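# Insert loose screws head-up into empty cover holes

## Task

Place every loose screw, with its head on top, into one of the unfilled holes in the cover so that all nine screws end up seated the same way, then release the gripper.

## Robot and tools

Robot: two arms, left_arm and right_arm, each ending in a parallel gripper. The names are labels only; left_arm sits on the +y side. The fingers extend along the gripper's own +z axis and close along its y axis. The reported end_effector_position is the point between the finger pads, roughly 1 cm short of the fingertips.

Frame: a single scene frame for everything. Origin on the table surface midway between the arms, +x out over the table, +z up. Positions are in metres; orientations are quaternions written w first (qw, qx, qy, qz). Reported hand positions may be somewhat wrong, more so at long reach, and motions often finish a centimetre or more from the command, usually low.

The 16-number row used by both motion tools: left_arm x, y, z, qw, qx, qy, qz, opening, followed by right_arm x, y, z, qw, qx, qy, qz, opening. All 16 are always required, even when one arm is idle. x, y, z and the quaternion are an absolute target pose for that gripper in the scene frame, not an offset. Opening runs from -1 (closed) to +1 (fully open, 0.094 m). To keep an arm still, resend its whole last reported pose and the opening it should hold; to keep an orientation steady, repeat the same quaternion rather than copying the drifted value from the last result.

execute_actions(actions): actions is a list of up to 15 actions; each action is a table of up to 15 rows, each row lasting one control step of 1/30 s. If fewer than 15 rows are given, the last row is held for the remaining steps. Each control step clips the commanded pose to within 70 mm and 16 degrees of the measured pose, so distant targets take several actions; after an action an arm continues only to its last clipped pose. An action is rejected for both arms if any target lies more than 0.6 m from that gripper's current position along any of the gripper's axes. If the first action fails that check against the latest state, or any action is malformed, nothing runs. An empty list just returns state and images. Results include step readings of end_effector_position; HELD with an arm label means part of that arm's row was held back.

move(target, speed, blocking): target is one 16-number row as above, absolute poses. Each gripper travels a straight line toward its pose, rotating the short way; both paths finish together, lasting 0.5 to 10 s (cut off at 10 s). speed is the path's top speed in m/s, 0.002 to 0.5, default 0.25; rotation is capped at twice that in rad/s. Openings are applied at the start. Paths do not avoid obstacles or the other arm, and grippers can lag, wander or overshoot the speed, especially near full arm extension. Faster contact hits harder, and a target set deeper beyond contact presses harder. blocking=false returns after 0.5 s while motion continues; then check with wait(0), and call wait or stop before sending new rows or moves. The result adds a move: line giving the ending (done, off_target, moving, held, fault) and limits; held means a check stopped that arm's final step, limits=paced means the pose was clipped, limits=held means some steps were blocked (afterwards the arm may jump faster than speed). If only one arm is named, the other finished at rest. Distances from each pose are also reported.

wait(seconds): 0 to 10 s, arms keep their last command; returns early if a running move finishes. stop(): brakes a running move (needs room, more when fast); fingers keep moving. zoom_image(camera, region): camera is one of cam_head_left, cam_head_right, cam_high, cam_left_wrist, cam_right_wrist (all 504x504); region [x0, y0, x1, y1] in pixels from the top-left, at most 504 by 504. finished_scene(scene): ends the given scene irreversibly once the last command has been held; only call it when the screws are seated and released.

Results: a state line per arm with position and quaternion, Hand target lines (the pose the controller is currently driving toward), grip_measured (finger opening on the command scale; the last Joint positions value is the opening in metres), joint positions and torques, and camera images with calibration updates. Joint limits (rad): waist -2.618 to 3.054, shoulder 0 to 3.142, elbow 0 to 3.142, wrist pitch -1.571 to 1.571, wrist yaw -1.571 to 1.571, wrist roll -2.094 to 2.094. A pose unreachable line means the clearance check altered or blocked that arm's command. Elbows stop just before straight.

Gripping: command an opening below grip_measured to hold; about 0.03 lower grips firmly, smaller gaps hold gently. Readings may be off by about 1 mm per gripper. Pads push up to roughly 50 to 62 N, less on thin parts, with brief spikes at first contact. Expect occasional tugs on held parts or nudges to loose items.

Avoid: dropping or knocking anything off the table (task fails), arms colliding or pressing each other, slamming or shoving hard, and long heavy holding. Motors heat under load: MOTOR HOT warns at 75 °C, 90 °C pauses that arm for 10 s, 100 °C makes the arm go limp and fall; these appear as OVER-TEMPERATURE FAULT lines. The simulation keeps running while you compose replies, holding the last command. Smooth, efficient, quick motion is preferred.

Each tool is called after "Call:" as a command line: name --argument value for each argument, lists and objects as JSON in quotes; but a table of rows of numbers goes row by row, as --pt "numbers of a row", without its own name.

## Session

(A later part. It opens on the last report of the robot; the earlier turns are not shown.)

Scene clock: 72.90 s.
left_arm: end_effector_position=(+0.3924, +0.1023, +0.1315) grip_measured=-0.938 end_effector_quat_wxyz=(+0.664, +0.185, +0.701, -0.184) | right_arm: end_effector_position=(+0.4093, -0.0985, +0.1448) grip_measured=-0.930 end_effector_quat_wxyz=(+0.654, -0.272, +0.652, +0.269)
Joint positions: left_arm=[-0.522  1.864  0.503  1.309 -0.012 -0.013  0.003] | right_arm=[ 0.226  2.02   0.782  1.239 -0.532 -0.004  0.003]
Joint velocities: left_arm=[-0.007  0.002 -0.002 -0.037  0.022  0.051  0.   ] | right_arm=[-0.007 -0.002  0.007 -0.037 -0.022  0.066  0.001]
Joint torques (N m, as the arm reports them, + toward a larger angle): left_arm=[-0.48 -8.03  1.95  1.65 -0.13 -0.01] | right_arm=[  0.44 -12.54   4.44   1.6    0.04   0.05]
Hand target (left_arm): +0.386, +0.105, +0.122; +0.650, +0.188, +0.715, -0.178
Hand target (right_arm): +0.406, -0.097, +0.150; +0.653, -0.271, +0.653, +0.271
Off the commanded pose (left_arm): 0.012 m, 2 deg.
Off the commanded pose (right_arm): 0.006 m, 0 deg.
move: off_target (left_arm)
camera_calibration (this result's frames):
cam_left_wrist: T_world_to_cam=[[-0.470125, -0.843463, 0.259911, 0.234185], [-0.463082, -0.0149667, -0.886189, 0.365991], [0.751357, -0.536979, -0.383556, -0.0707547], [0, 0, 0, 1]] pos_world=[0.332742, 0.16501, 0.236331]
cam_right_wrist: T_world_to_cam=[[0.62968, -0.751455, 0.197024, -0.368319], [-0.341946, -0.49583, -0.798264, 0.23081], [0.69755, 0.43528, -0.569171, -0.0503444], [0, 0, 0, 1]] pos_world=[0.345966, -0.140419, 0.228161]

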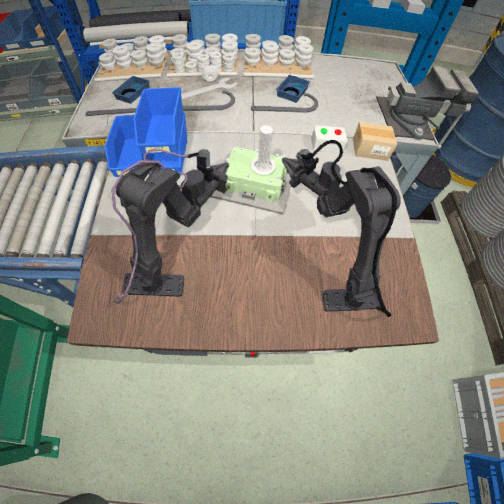

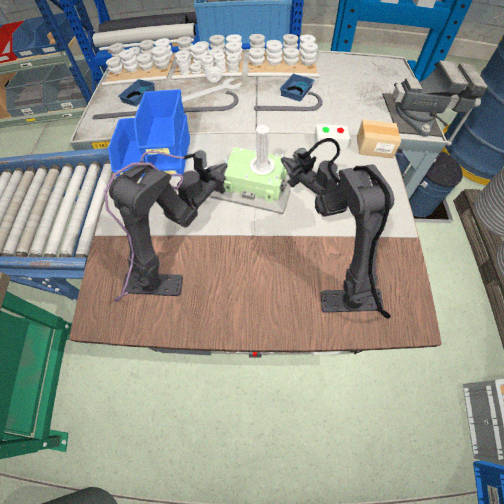

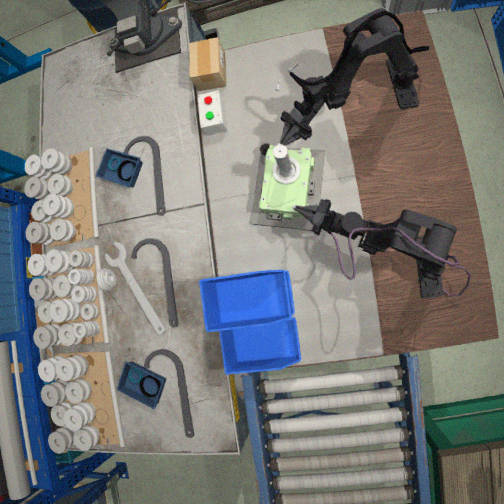

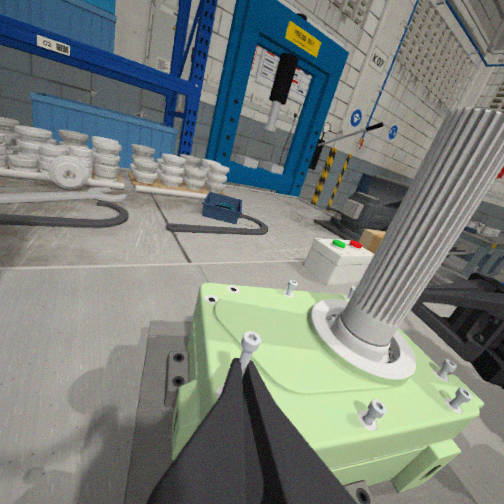

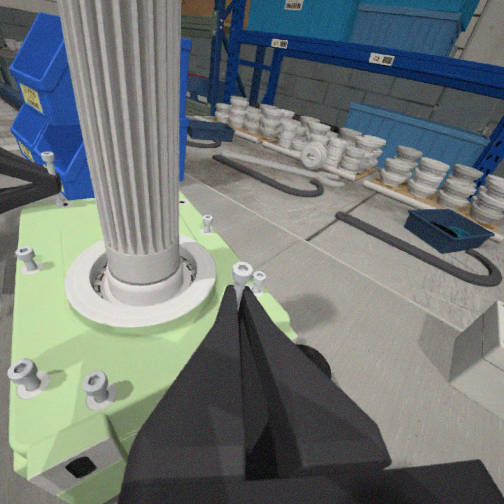

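Call:
move --target '[0.397,0.0995,0.114,0.65,0.188,0.715,-0.178,-1, 0.406,-0.097,0.15,0.653,-0.271,0.653,0.271,-1]' --speed 0.008

Call:
zoom_image --camera "cam_right_wrist" --region '[0, 100, 140, 240]'

Scene clock: 75.83 s.
left_arm: end_effector_position=(+0.3930, +0.1020, +0.1311) grip_measured=-0.938 end_effector_quat_wxyz=(+0.669, +0.184, +0.696, -0.185) | right_arm: end_effector_position=(+0.4093, -0.0985, +0.1448) grip_measured=-0.930 end_effector_quat_wxyz=(+0.654, -0.272, +0.652, +0.269)
Joint positions: left_arm=[-0.522  1.886  0.503  1.346 -0.012 -0.013  0.003] | right_arm=[ 0.226  2.02   0.782  1.239 -0.532 -0.004  0.003]
Joint velocities: left_arm=[-0.002 -0.002 -0.002  0.022 -0.007 -0.081 -0.001] | right_arm=[ 0.007 -0.012 -0.002 -0.037 -0.051 -0.037  0.   ]
Joint torques (N m, as the arm reports them, + toward a larger angle): left_arm=[-0.2  -5.1   4.97  1.49 -0.09 -0.01] | right_arm=[  0.45 -12.51   4.41   1.6    0.04   0.04]
Hand target (left_arm): +0.396, +0.100, +0.114; +0.650, +0.188, +0.714, -0.178
Hand target (right_arm): +0.406, -0.097, +0.150; +0.653, -0.271, +0.653, +0.271
Off the commanded pose (left_arm): 0.018 m, 3 deg.
Off the commanded pose (right_arm): 0.006 m, 0 deg.
move: off_target (left_arm)
camera_calibration (this result's frames):
cam_left_wrist: T_world_to_cam=[[-0.473444, -0.841472, 0.260337, 0.235321], [-0.451738, -0.0217692, -0.891885, 0.362862], [0.756164, -0.539862, -0.369819, -0.0749458], [0, 0, 0, 1]] pos_world=[0.332001, 0.165455, 0.234652]
cam_right_wrist: T_world_to_cam=[[0.62968, -0.751455, 0.197024, -0.368319], [-0.341946, -0.49583, -0.798264, 0.23081], [0.69755, 0.43528, -0.569171, -0.0503444], [0, 0, 0, 1]] pos_world=[0.345966, -0.140419, 0.228161]

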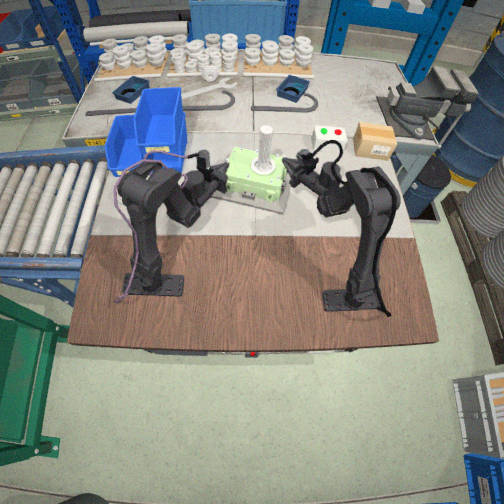

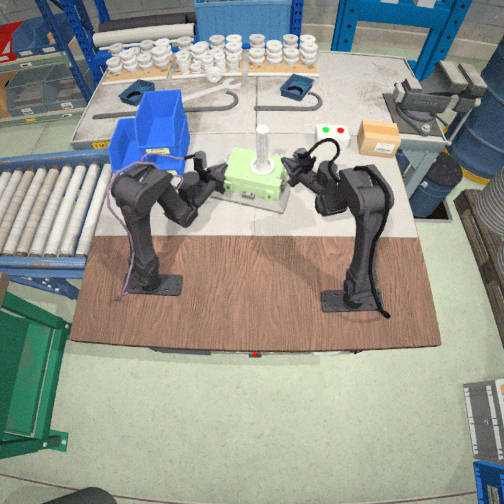

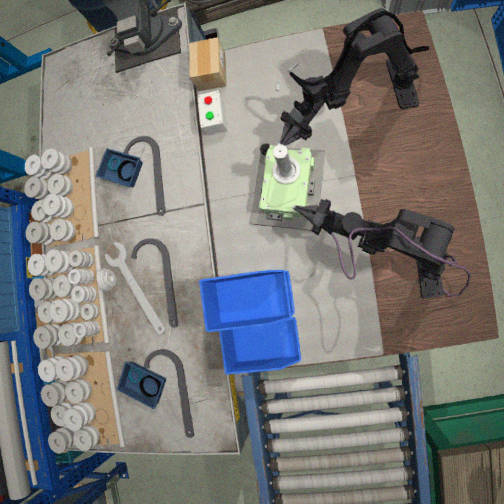

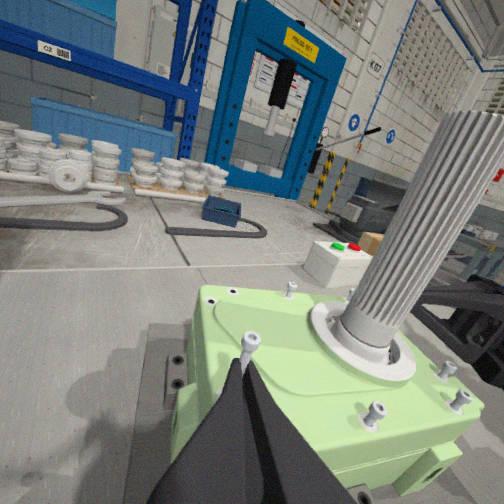

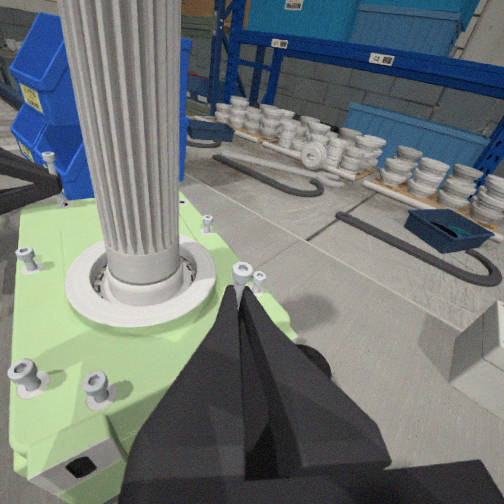

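Region (0, 100, 140, 240) of cam_right_wrist's 504x504 image, scaled by 3.600, with more detail than that image has.

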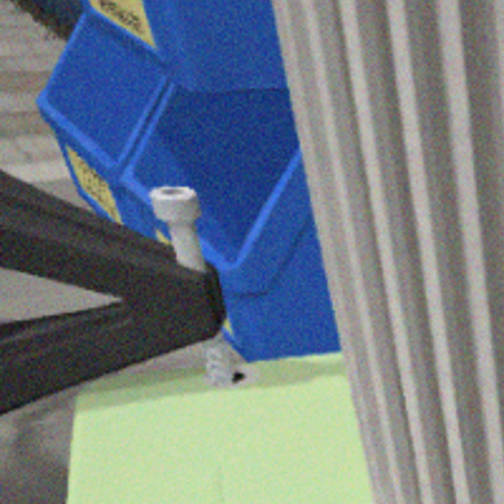

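Call:
move --target '[0.401,0.097,0.116,0.65,0.188,0.715,-0.178,-1, 0.406,-0.097,0.15,0.653,-0.271,0.653,0.271,-1]' --speed 0.008

Call:
zoom_image --camera "cam_right_wrist" --region '[0, 100, 140, 240]'

Scene clock: 79.67 s.
left_arm: end_effector_position=(+0.3961, +0.1001, +0.1317) grip_measured=-0.938 end_effector_quat_wxyz=(+0.667, +0.184, +0.697, -0.185) | right_arm: end_effector_position=(+0.4093, -0.0985, +0.1448) grip_measured=-0.930 end_effector_quat_wxyz=(+0.654, -0.272, +0.652, +0.269)
Joint positions: left_arm=[-0.522  1.886  0.519  1.326 -0.012 -0.013  0.003] | right_arm=[ 0.226  2.02   0.782  1.239 -0.532 -0.004  0.003]
Joint velocities: left_arm=[-0.012 -0.002 -0.002  0.081  0.022  0.007  0.   ] | right_arm=[ 0.007 -0.002  0.012  0.007 -0.007 -0.037 -0.002]
Joint torques (N m, as the arm reports them, + toward a larger angle): left_arm=[-0.22 -5.03  5.46  1.5  -0.09 -0.01] | right_arm=[  0.44 -12.49   4.45   1.6    0.04   0.03]
Hand target (left_arm): +0.400, +0.097, +0.116; +0.650, +0.188, +0.714, -0.178
Hand target (right_arm): +0.406, -0.097, +0.150; +0.653, -0.271, +0.653, +0.271
Off the commanded pose (left_arm): 0.017 m, 3 deg.
Off the commanded pose (right_arm): 0.006 m, 0 deg.
move: off_target (left_arm)
camera_calibration (this result's frames):
cam_left_wrist: T_world_to_cam=[[-0.472507, -0.842034, 0.260223, 0.234751], [-0.454945, -0.0198461, -0.890298, 0.365686], [0.754826, -0.539059, -0.373702, -0.0770936], [0, 0, 0, 1]] pos_world=[0.335481, 0.163368, 0.235672]
cam_right_wrist: T_world_to_cam=[[0.62968, -0.751455, 0.197024, -0.368319], [-0.341946, -0.49583, -0.798264, 0.23081], [0.69755, 0.43528, -0.569171, -0.0503444], [0, 0, 0, 1]] pos_world=[0.345966, -0.140419, 0.228161]

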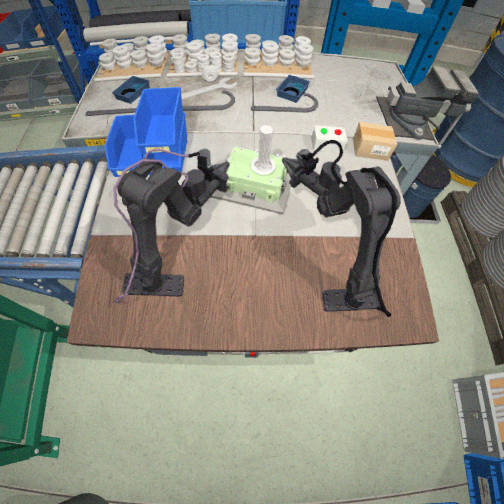

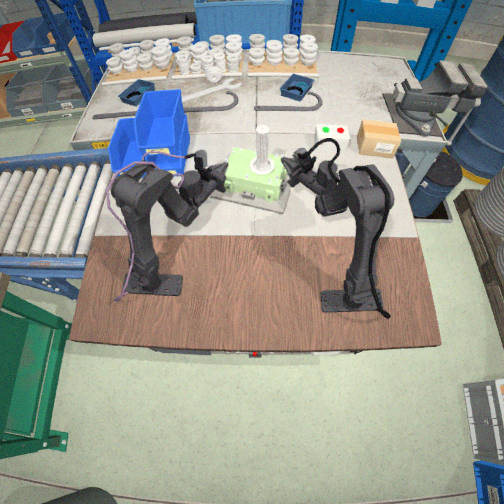

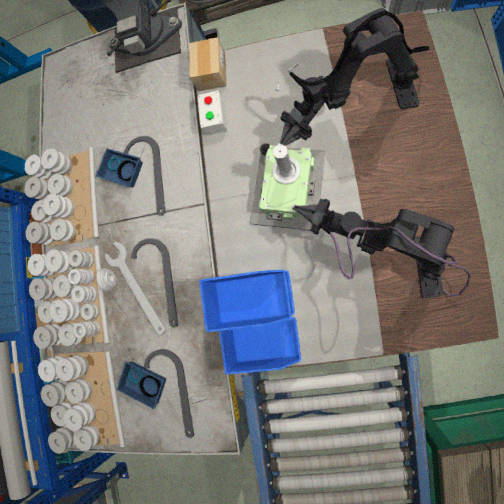

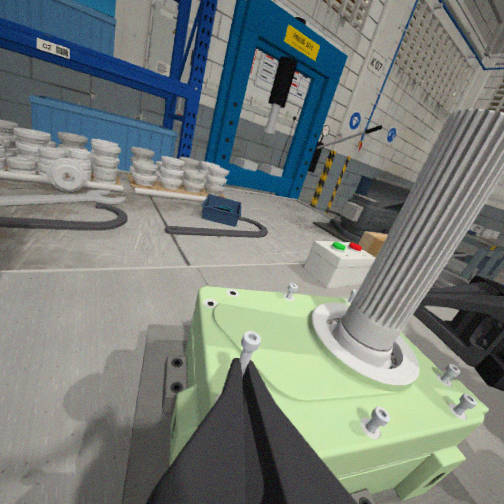

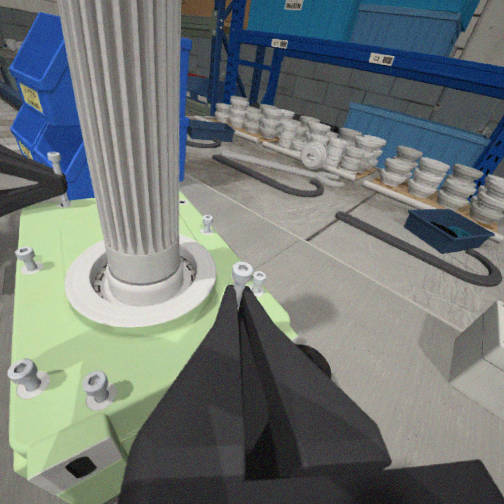

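Region (0, 100, 140, 240) of cam_right_wrist's 504x504 image, scaled by 3.600, with more detail than that image has.

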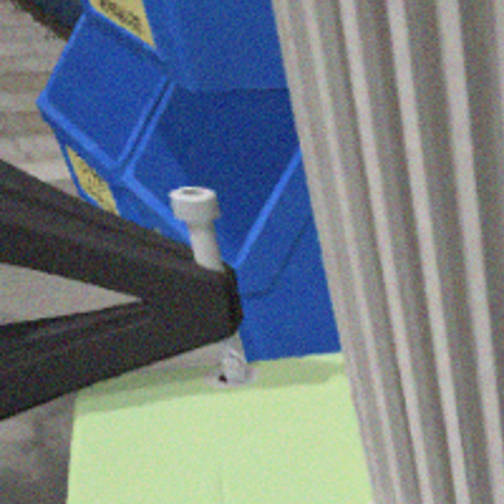

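Call:
move --target '[0.396,0.107,0.116,0.65,0.188,0.715,-0.178,-1, 0.406,-0.097,0.15,0.653,-0.271,0.653,0.271,-1]' --speed 0.008

Call:
zoom_image --camera "cam_right_wrist" --region '[0, 100, 140, 240]'

Scene clock: 83.23 s.
left_arm: end_effector_position=(+0.3965, +0.1009, +0.1319) grip_measured=-0.938 end_effector_quat_wxyz=(+0.667, +0.185, +0.697, -0.186) | right_arm: end_effector_position=(+0.4093, -0.0985, +0.1448) grip_measured=-0.930 end_effector_quat_wxyz=(+0.654, -0.272, +0.652, +0.269)
Joint positions: left_arm=[-0.517  1.886  0.519  1.327 -0.004 -0.013  0.003] | right_arm=[ 0.226  2.02   0.782  1.239 -0.532 -0.004  0.003]
Joint velocities: left_arm=[-0.007  0.002  0.012 -0.022  0.022  0.066  0.001] | right_arm=[-0.012 -0.012  0.007  0.037  0.037 -0.037 -0.   ]
Joint torques (N m, as the arm reports them, + toward a larger angle): left_arm=[ 1.2  -6.44  2.72  1.67  0.08  0.  ] | right_arm=[  0.47 -12.52   4.44   1.59   0.04   0.05]
Hand target (left_arm): +0.396, +0.107, +0.116; +0.650, +0.188, +0.715, -0.178
Hand target (right_arm): +0.406, -0.097, +0.150; +0.653, -0.271, +0.653, +0.271
Off the commanded pose (left_arm): 0.017 m, 3 deg.
Off the commanded pose (right_arm): 0.006 m, 0 deg.
move: off_target (left_arm)
camera_calibration (this result's frames):
cam_left_wrist: T_world_to_cam=[[-0.474878, -0.840602, 0.260537, 0.236339], [-0.454554, -0.0192172, -0.890512, 0.365895], [0.753573, -0.541313, -0.372973, -0.0763312], [0, 0, 0, 1]] pos_world=[0.336072, 0.164379, 0.235789]
cam_right_wrist: T_world_to_cam=[[0.62968, -0.751455, 0.197024, -0.368319], [-0.341946, -0.49583, -0.798264, 0.23081], [0.69755, 0.43528, -0.569171, -0.0503444], [0, 0, 0, 1]] pos_world=[0.345966, -0.140419, 0.228161]

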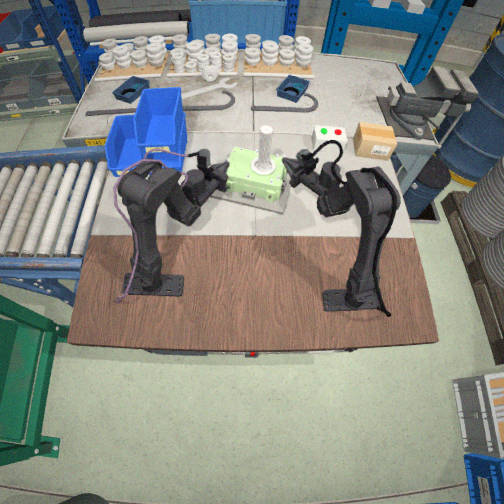

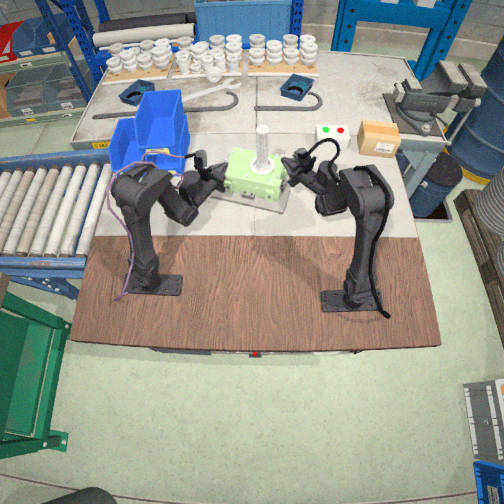

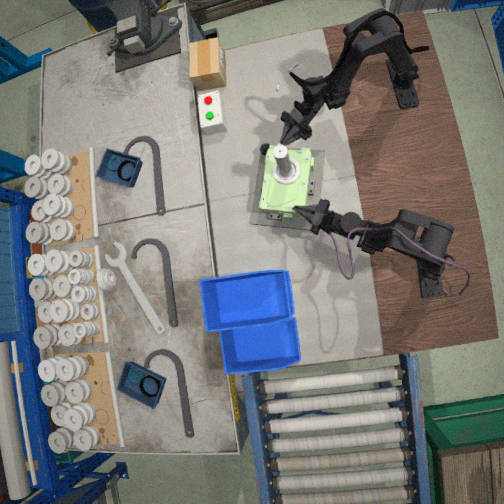

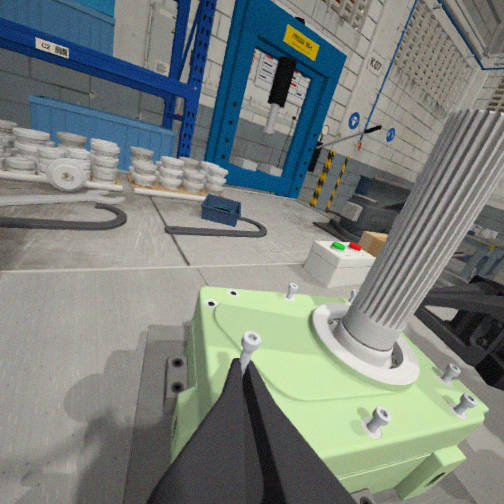

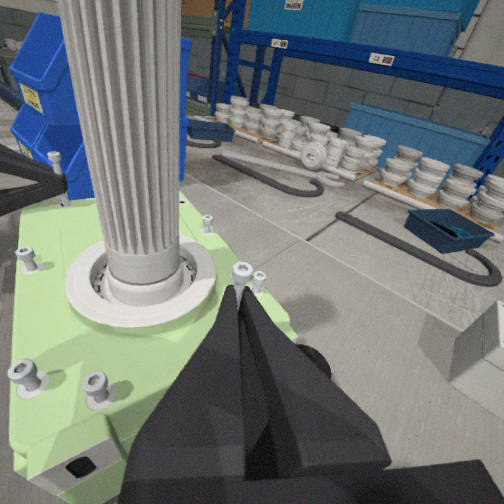

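Region (0, 100, 140, 240) of cam_right_wrist's 504x504 image, scaled by 3.600, with more detail than that image has.

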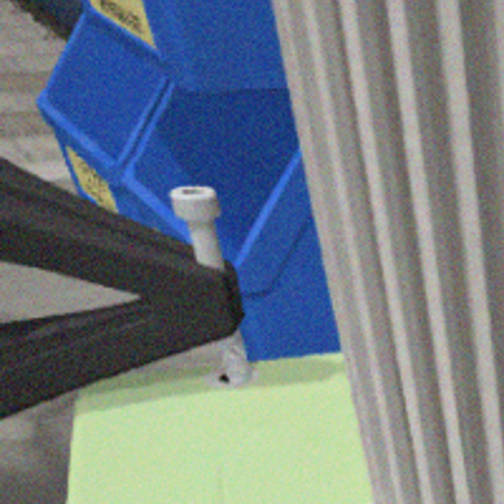

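Continue toward -x, +y.

Call:
move --target '[0.391,0.109,0.116,0.65,0.188,0.715,-0.178,-1, 0.406,-0.097,0.15,0.653,-0.271,0.653,0.271,-1]' --speed 0.008

Call:
zoom_image --camera "cam_right_wrist" --region '[0, 100, 140, 240]'

Scene clock: 86.87 s.
left_arm: end_effector_position=(+0.3949, +0.1019, +0.1313) grip_measured=-0.938 end_effector_quat_wxyz=(+0.668, +0.185, +0.697, -0.186) | right_arm: end_effector_position=(+0.4093, -0.0985, +0.1448) grip_measured=-0.930 end_effector_quat_wxyz=(+0.654, -0.272, +0.652, +0.269)
Joint positions: left_arm=[-0.517  1.886  0.511  1.337 -0.004 -0.013  0.003] | right_arm=[ 0.226  2.02   0.782  1.239 -0.532 -0.004  0.003]
Joint velocities: left_arm=[-0.007  0.007  0.017  0.022  0.007 -0.037 -0.   ] | right_arm=[ 0.017 -0.012 -0.002 -0.007 -0.007 -0.022  0.001]
Joint torques (N m, as the arm reports them, + toward a larger angle): left_arm=[ 0.95 -7.21  1.71  1.67  0.03  0.  ] | right_arm=[  0.43 -12.51   4.44   1.6    0.03   0.05]
Hand target (left_arm): +0.391, +0.109, +0.116; +0.650, +0.188, +0.715, -0.178
Hand target (right_arm): +0.406, -0.097, +0.150; +0.653, -0.271, +0.653, +0.271
Off the commanded pose (left_arm): 0.017 m, 3 deg.
Off the commanded pose (right_arm): 0.006 m, 0 deg.
move: off_target (left_arm)
camera_calibration (this result's frames):
cam_left_wrist: T_world_to_cam=[[-0.475135, -0.84045, 0.26056, 0.236621], [-0.453677, -0.0197371, -0.890948, 0.364384], [0.753939, -0.54153, -0.371915, -0.0750632], [0, 0, 0, 1]] pos_world=[0.334332, 0.165411, 0.235076]
cam_right_wrist: T_world_to_cam=[[0.62968, -0.751455, 0.197024, -0.368319], [-0.341946, -0.49583, -0.798264, 0.23081], [0.69755, 0.43528, -0.569171, -0.0503444], [0, 0, 0, 1]] pos_world=[0.345966, -0.140419, 0.228161]

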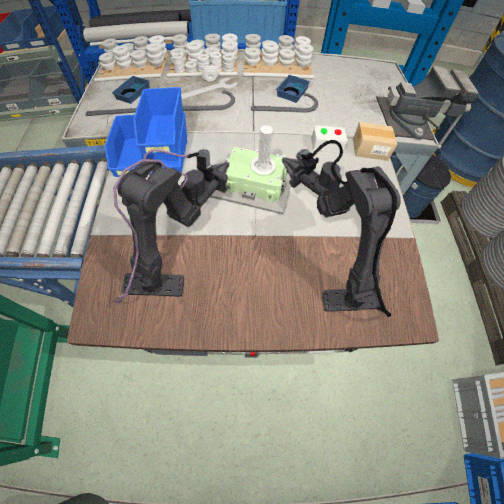

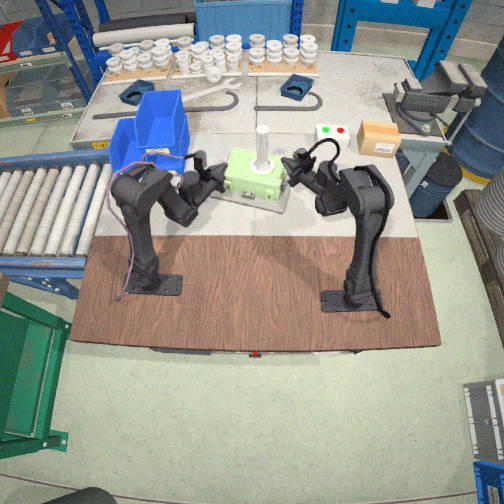

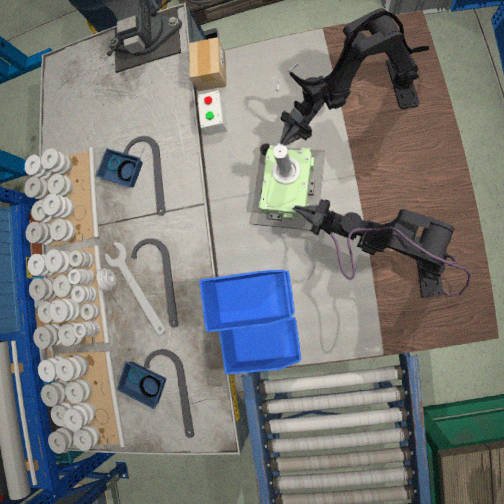

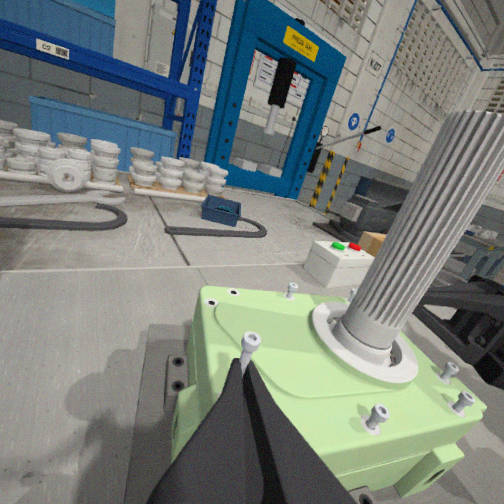

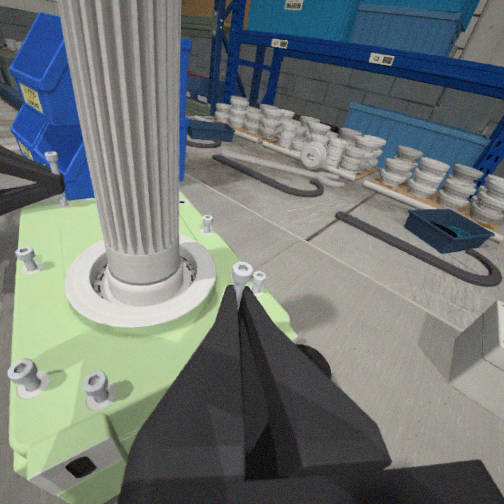

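Region (0, 100, 140, 240) of cam_right_wrist's 504x504 image, scaled by 3.600, with more detail than that image has.

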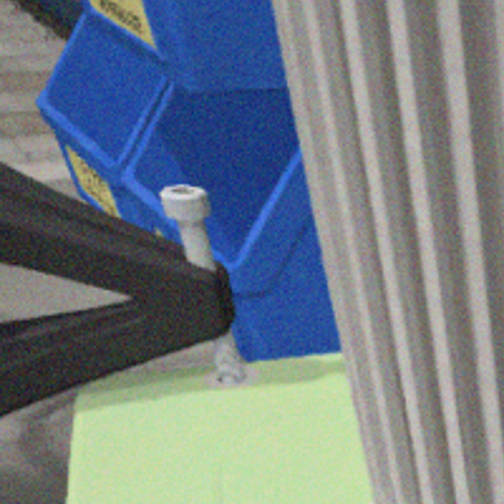

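Call:
execute_actions --actions '[[[0.3949,0.1019,0.131,0.668,0.185,0.697,-0.186,-0.89, 0.406,-0.097,0.15,0.653,-0.271,0.653,0.271,-1]],[[0.3949,0.1019,0.131,0.668,0.185,0.697,-0.186,-0.89, 0.406,-0.097,0.15,0.653,-0.271,0.653,0.271,-1]]]'

Call:
zoom_image --camera "cam_right_wrist" --region '[0, 100, 140, 240]'

Scene clock: 88.00 s.
left_arm: end_effector_position=(+0.3949, +0.1018, +0.1319) grip_measured=-0.889 end_effector_quat_wxyz=(+0.669, +0.184, +0.696, -0.186) | right_arm: end_effector_position=(+0.4093, -0.0985, +0.1448) grip_measured=-0.930 end_effector_quat_wxyz=(+0.654, -0.272, +0.652, +0.269)
Joint positions: left_arm=[-0.517  1.886  0.511  1.339 -0.004 -0.013  0.005] | right_arm=[ 0.226  2.02   0.782  1.239 -0.532 -0.004  0.003]
Joint velocities: left_arm=[-0.017  0.022  0.007  0.066 -0.007  0.007 -0.001] | right_arm=[-0.002 -0.007 -0.007  0.037 -0.007 -0.095 -0.001]
Joint torques (N m, as the arm reports them, + toward a larger angle): left_arm=[ 0.03 -6.86  3.71  1.99 -0.01 -0.02] | right_arm=[  0.42 -12.53   4.43   1.6    0.04   0.05]
Hand target (left_arm): +0.395, +0.102, +0.131; +0.668, +0.185, +0.697, -0.186
Hand target (right_arm): +0.406, -0.097, +0.150; +0.653, -0.271, +0.653, +0.271
Off the commanded pose (left_arm): 0.001 m, 0 deg.
Off the commanded pose (right_arm): 0.006 m, 0 deg.
Step readings (end_effector_position; steps 1 to 15: 1st action; 16 to 30: 2nd action):
0: left_arm (+0.3949, +0.1019, +0.1313) | right_arm (+0.4093, -0.0985, +0.1448)
1: left_arm (+0.3949, +0.1018, +0.1318) | right_arm (+0.4093, -0.0985, +0.1448)
2: left_arm (+0.3949, +0.1018, +0.1319) | right_arm (+0.4093, -0.0985, +0.1448)
4: left_arm (+0.3949, +0.1018, +0.1319) | right_arm (+0.4093, -0.0985, +0.1448)
8: left_arm (+0.3949, +0.1018, +0.1319) | right_arm (+0.4093, -0.0985, +0.1448)
15: left_arm (+0.3949, +0.1018, +0.1319) | right_arm (+0.4093, -0.0985, +0.1448)
16: left_arm (+0.3949, +0.1018, +0.1319) | right_arm (+0.4093, -0.0985, +0.1448)
17: left_arm (+0.3949, +0.1018, +0.1319) | right_arm (+0.4093, -0.0985, +0.1448)
19: left_arm (+0.3949, +0.1018, +0.1319) | right_arm (+0.4093, -0.0985, +0.1448)
23: left_arm (+0.3949, +0.1018, +0.1319) | right_arm (+0.4093, -0.0985, +0.1448)
30: end_effector_position above
camera_calibration (this result's frames):
cam_left_wrist: T_world_to_cam=[[-0.475648, -0.840145, 0.260605, 0.236638], [-0.451922, -0.0207777, -0.891815, 0.364426], [0.754669, -0.541963, -0.369797, -0.0753953], [0, 0, 0, 1]] pos_world=[0.334147, 0.165521, 0.235451]
cam_right_wrist: T_world_to_cam=[[0.62968, -0.751455, 0.197024, -0.368319], [-0.341946, -0.49583, -0.798264, 0.23081], [0.69755, 0.43528, -0.569171, -0.0503444], [0, 0, 0, 1]] pos_world=[0.345966, -0.140419, 0.228161]

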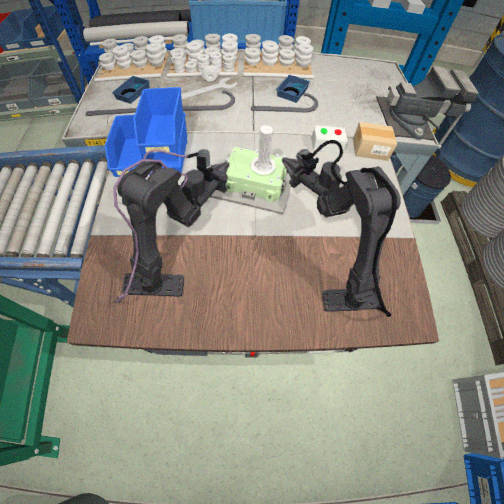

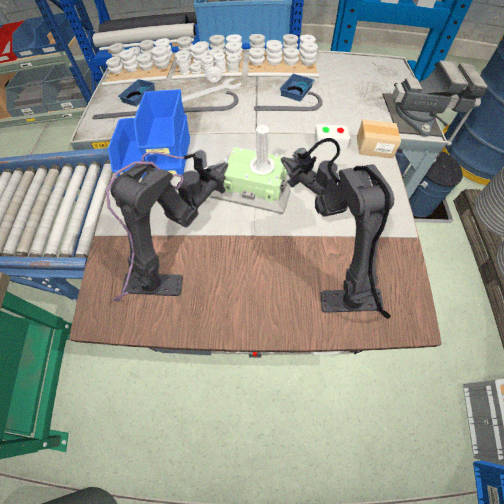

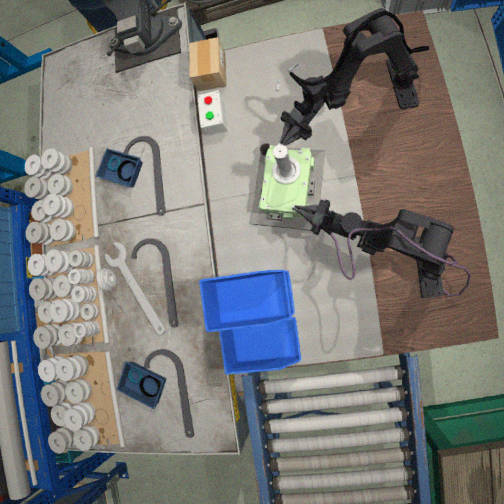

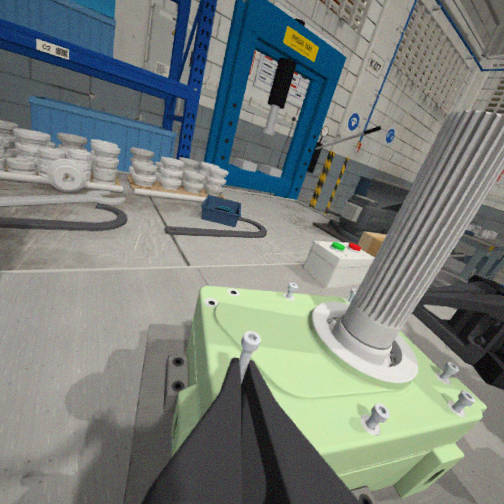

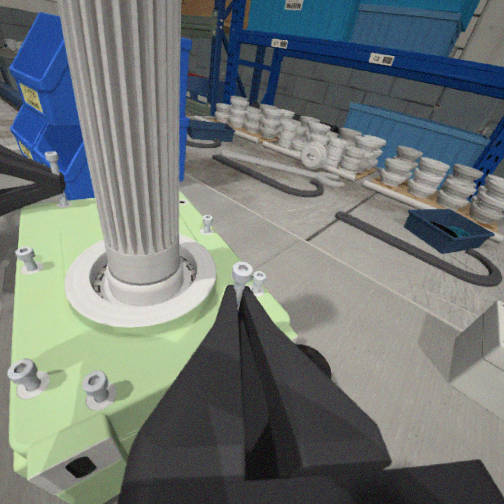

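Region (0, 100, 140, 240) of cam_right_wrist's 504x504 image, scaled by 3.600, with more detail than that image has.

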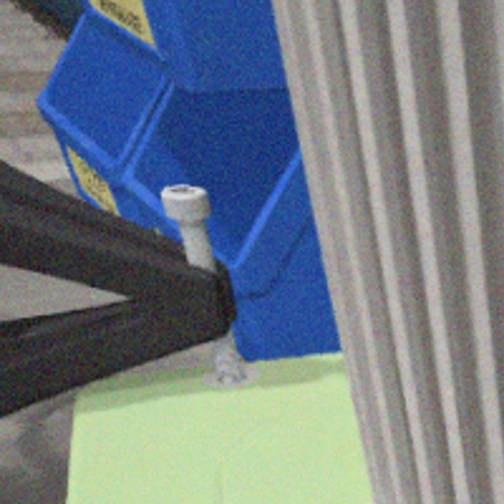

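Call:
execute_actions --actions '[[[0.3949,0.1019,0.131,0.668,0.185,0.697,-0.186,-0.82, 0.406,-0.097,0.15,0.653,-0.271,0.653,0.271,-1]],[[0.3949,0.1019,0.131,0.668,0.185,0.697,-0.186,-0.82, 0.406,-0.097,0.15,0.653,-0.271,0.653,0.271,-1]]]'

Call:
zoom_image --camera "cam_right_wrist" --region '[0, 100, 140, 240]'

Scene clock: 89.20 s.
left_arm: end_effector_position=(+0.3949, +0.1018, +0.1319) grip_measured=-0.822 end_effector_quat_wxyz=(+0.669, +0.184, +0.696, -0.186) | right_arm: end_effector_position=(+0.4093, -0.0985, +0.1448) grip_measured=-0.930 end_effector_quat_wxyz=(+0.654, -0.272, +0.652, +0.269)
Joint positions: left_arm=[-0.517  1.886  0.511  1.339 -0.004 -0.013  0.008] | right_arm=[ 0.226  2.02   0.782  1.239 -0.532 -0.004  0.003]
Joint velocities: left_arm=[-0.002 -0.002  0.002  0.007  0.022  0.007  0.001] | right_arm=[-0.017  0.012  0.012  0.051 -0.007 -0.037 -0.   ]
Joint torques (N m, as the arm reports them, + toward a larger angle): left_arm=[ 0.03 -6.87  3.71  1.99 -0.01 -0.02] | right_arm=[  0.44 -12.51   4.4    1.6    0.04   0.04]
Hand target (left_arm): +0.395, +0.102, +0.131; +0.668, +0.185, +0.697, -0.186
Hand target (right_arm): +0.406, -0.097, +0.150; +0.653, -0.271, +0.653, +0.271
Off the commanded pose (left_arm): 0.001 m, 0 deg.
Off the commanded pose (right_arm): 0.006 m, 0 deg.
Step readings (end_effector_position; steps 1 to 15: 1st action; 16 to 30: 2nd action):
0: left_arm (+0.3949, +0.1018, +0.1319) | right_arm (+0.4093, -0.0985, +0.1448)
1: left_arm (+0.3949, +0.1018, +0.1319) | right_arm (+0.4093, -0.0985, +0.1448)
2: left_arm (+0.3949, +0.1018, +0.1319) | right_arm (+0.4093, -0.0985, +0.1448)
4: left_arm (+0.3949, +0.1018, +0.1319) | right_arm (+0.4093, -0.0985, +0.1448)
8: left_arm (+0.3949, +0.1018, +0.1319) | right_arm (+0.4093, -0.0985, +0.1448)
15: left_arm (+0.3949, +0.1018, +0.1319) | right_arm (+0.4093, -0.0985, +0.1448)
16: left_arm (+0.3949, +0.1018, +0.1319) | right_arm (+0.4093, -0.0985, +0.1448)
17: left_arm (+0.3949, +0.1018, +0.1319) | right_arm (+0.4093, -0.0985, +0.1448)
19: left_arm (+0.3949, +0.1018, +0.1319) | right_arm (+0.4093, -0.0985, +0.1448)
23: left_arm (+0.3949, +0.1018, +0.1319) | right_arm (+0.4093, -0.0985, +0.1448)
30: end_effector_position above
camera_calibration (this result's frames):
cam_left_wrist: T_world_to_cam=[[-0.475648, -0.840145, 0.260605, 0.236638], [-0.451922, -0.0207777, -0.891815, 0.364426], [0.754669, -0.541963, -0.369797, -0.0753953], [0, 0, 0, 1]] pos_world=[0.334147, 0.165521, 0.235451]
cam_right_wrist: T_world_to_cam=[[0.62968, -0.751455, 0.197024, -0.368319], [-0.341946, -0.49583, -0.798264, 0.23081], [0.69755, 0.43528, -0.569171, -0.0503444], [0, 0, 0, 1]] pos_world=[0.345966, -0.140419, 0.228161]

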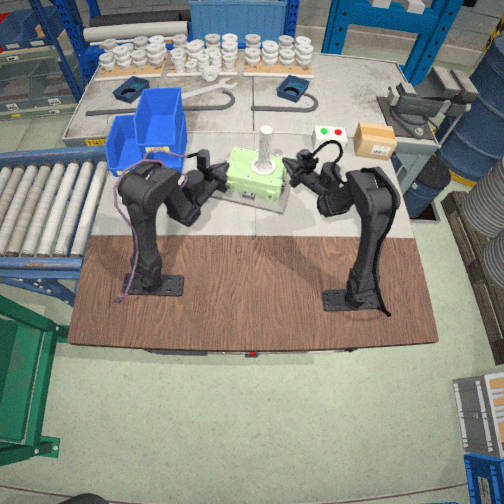

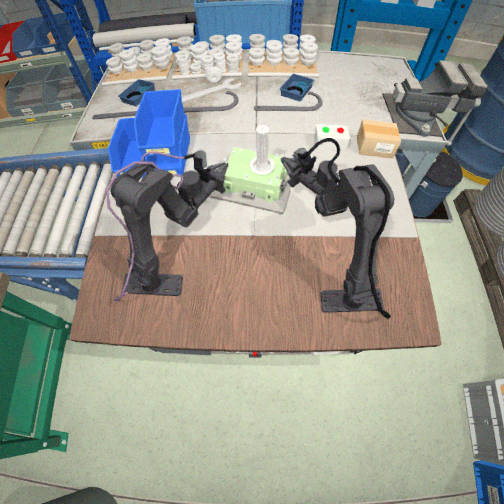

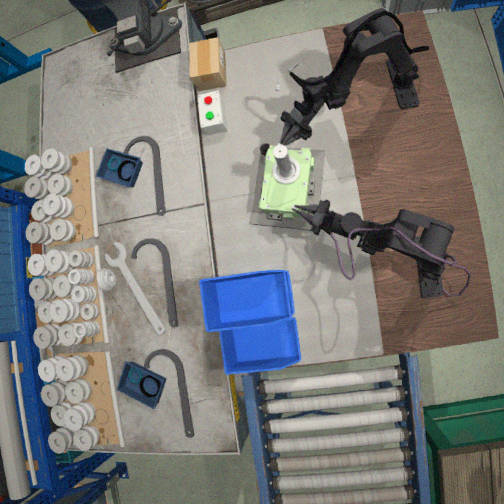

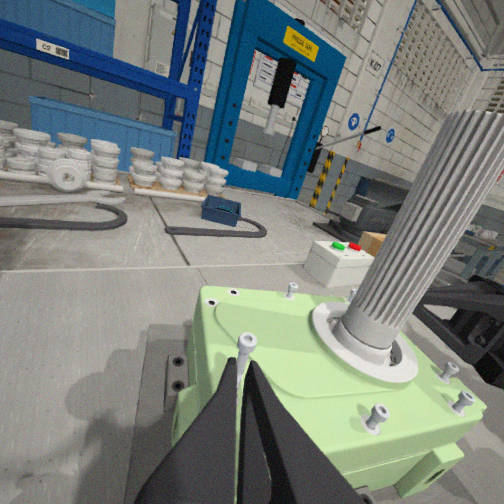

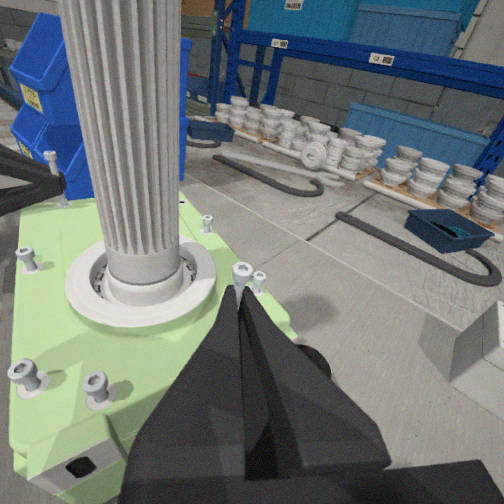

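Region (0, 100, 140, 240) of cam_right_wrist's 504x504 image, scaled by 3.600, with more detail than that image has.

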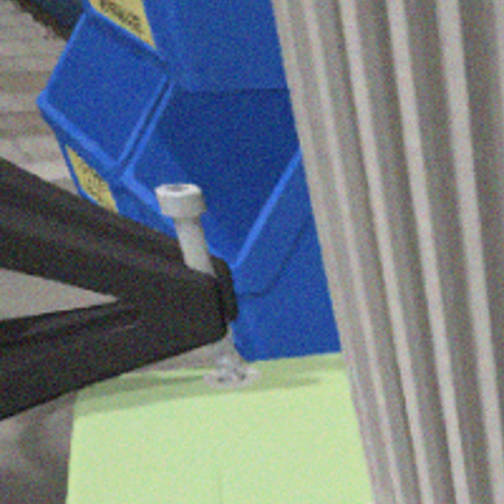

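Call:
move --target '[0.399,0.109,0.131,0.668,0.185,0.697,-0.186,-0.82, 0.406,-0.097,0.15,0.653,-0.271,0.653,0.271,-1]' --speed 0.01

Call:
zoom_image --camera "cam_right_wrist" --region '[0, 100, 140, 240]'

Scene clock: 90.33 s.
left_arm: end_effector_position=(+0.3974, +0.1062, +0.1319) grip_measured=-0.822 end_effector_quat_wxyz=(+0.669, +0.184, +0.696, -0.186) | right_arm: end_effector_position=(+0.4093, -0.0985, +0.1448) grip_measured=-0.930 end_effector_quat_wxyz=(+0.654, -0.272, +0.652, +0.269)
Joint positions: left_arm=[-0.499  1.886  0.511  1.339  0.012 -0.013  0.008] | right_arm=[ 0.226  2.02   0.782  1.239 -0.532 -0.004  0.003]
Joint velocities: left_arm=[ 0.007  0.012  0.012 -0.022 -0.007 -0.11  -0.001] | right_arm=[-0.017  0.012 -0.017 -0.051 -0.007 -0.022 -0.   ]
Joint torques (N m, as the arm reports them, + toward a larger angle): left_arm=[ 1.06 -6.84  3.73  1.98  0.13  0.  ] | right_arm=[  0.44 -12.52   4.45   1.59   0.04   0.05]
Hand target (left_arm): +0.399, +0.109, +0.131; +0.668, +0.185, +0.697, -0.186
Hand target (right_arm): +0.406, -0.097, +0.150; +0.653, -0.271, +0.653, +0.271
Off the commanded pose (left_arm): 0.003 m, 0 deg.
Off the commanded pose (right_arm): 0.006 m, 0 deg.
move: done
camera_calibration (this result's frames):
cam_left_wrist: T_world_to_cam=[[-0.474917, -0.840375, 0.261195, 0.241144], [-0.452179, -0.0215988, -0.891665, 0.365821], [0.754975, -0.541574, -0.369743, -0.0751004], [0, 0, 0, 1]] pos_world=[0.336639, 0.16988, 0.235436]
cam_right_wrist: T_world_to_cam=[[0.62968, -0.751455, 0.197024, -0.368319], [-0.341946, -0.49583, -0.798264, 0.23081], [0.69755, 0.43528, -0.569171, -0.0503444], [0, 0, 0, 1]] pos_world=[0.345966, -0.140419, 0.228161]

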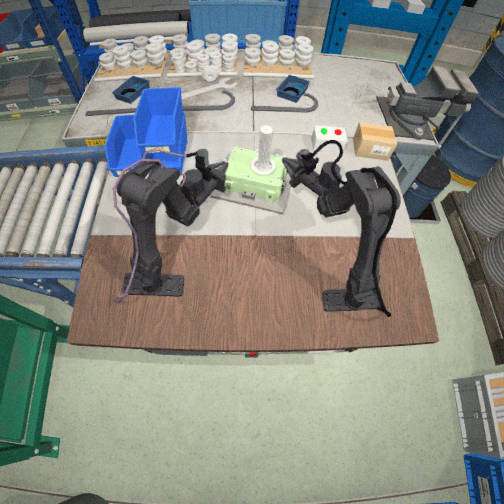

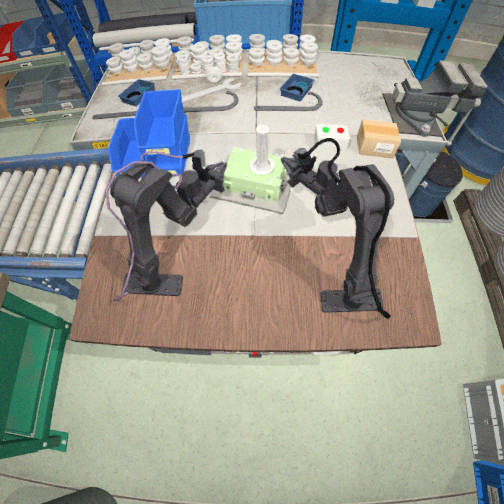

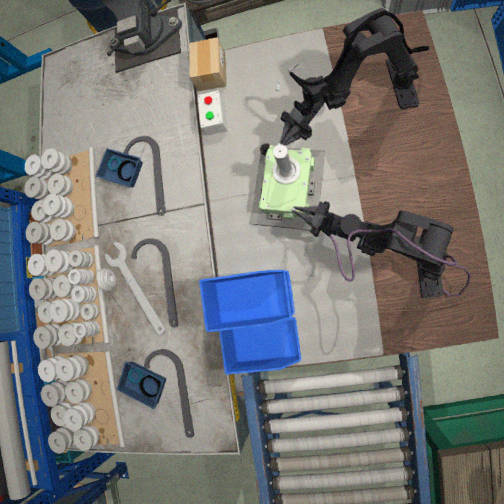

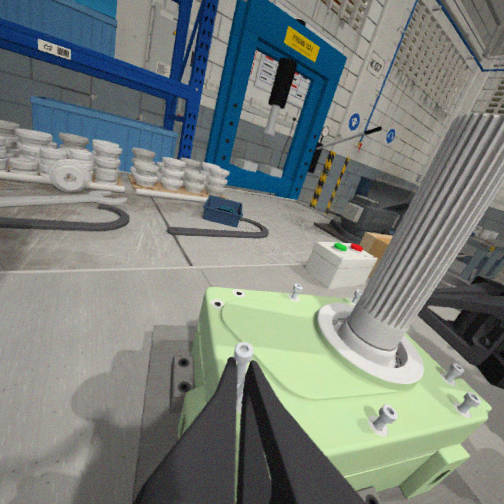

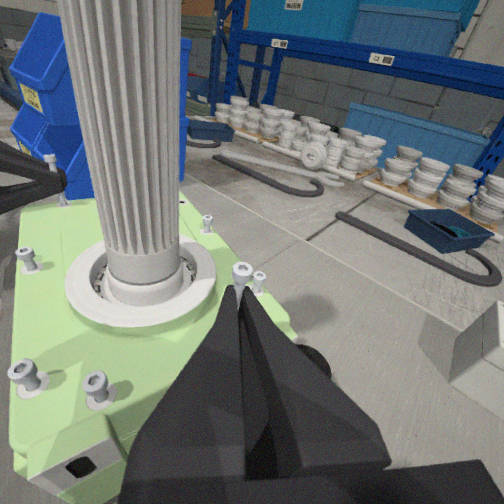

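Region (0, 100, 140, 240) of cam_right_wrist's 504x504 image, scaled by 3.600, with more detail than that image has.

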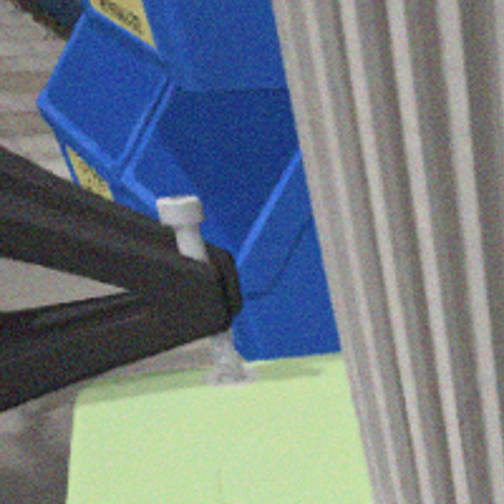

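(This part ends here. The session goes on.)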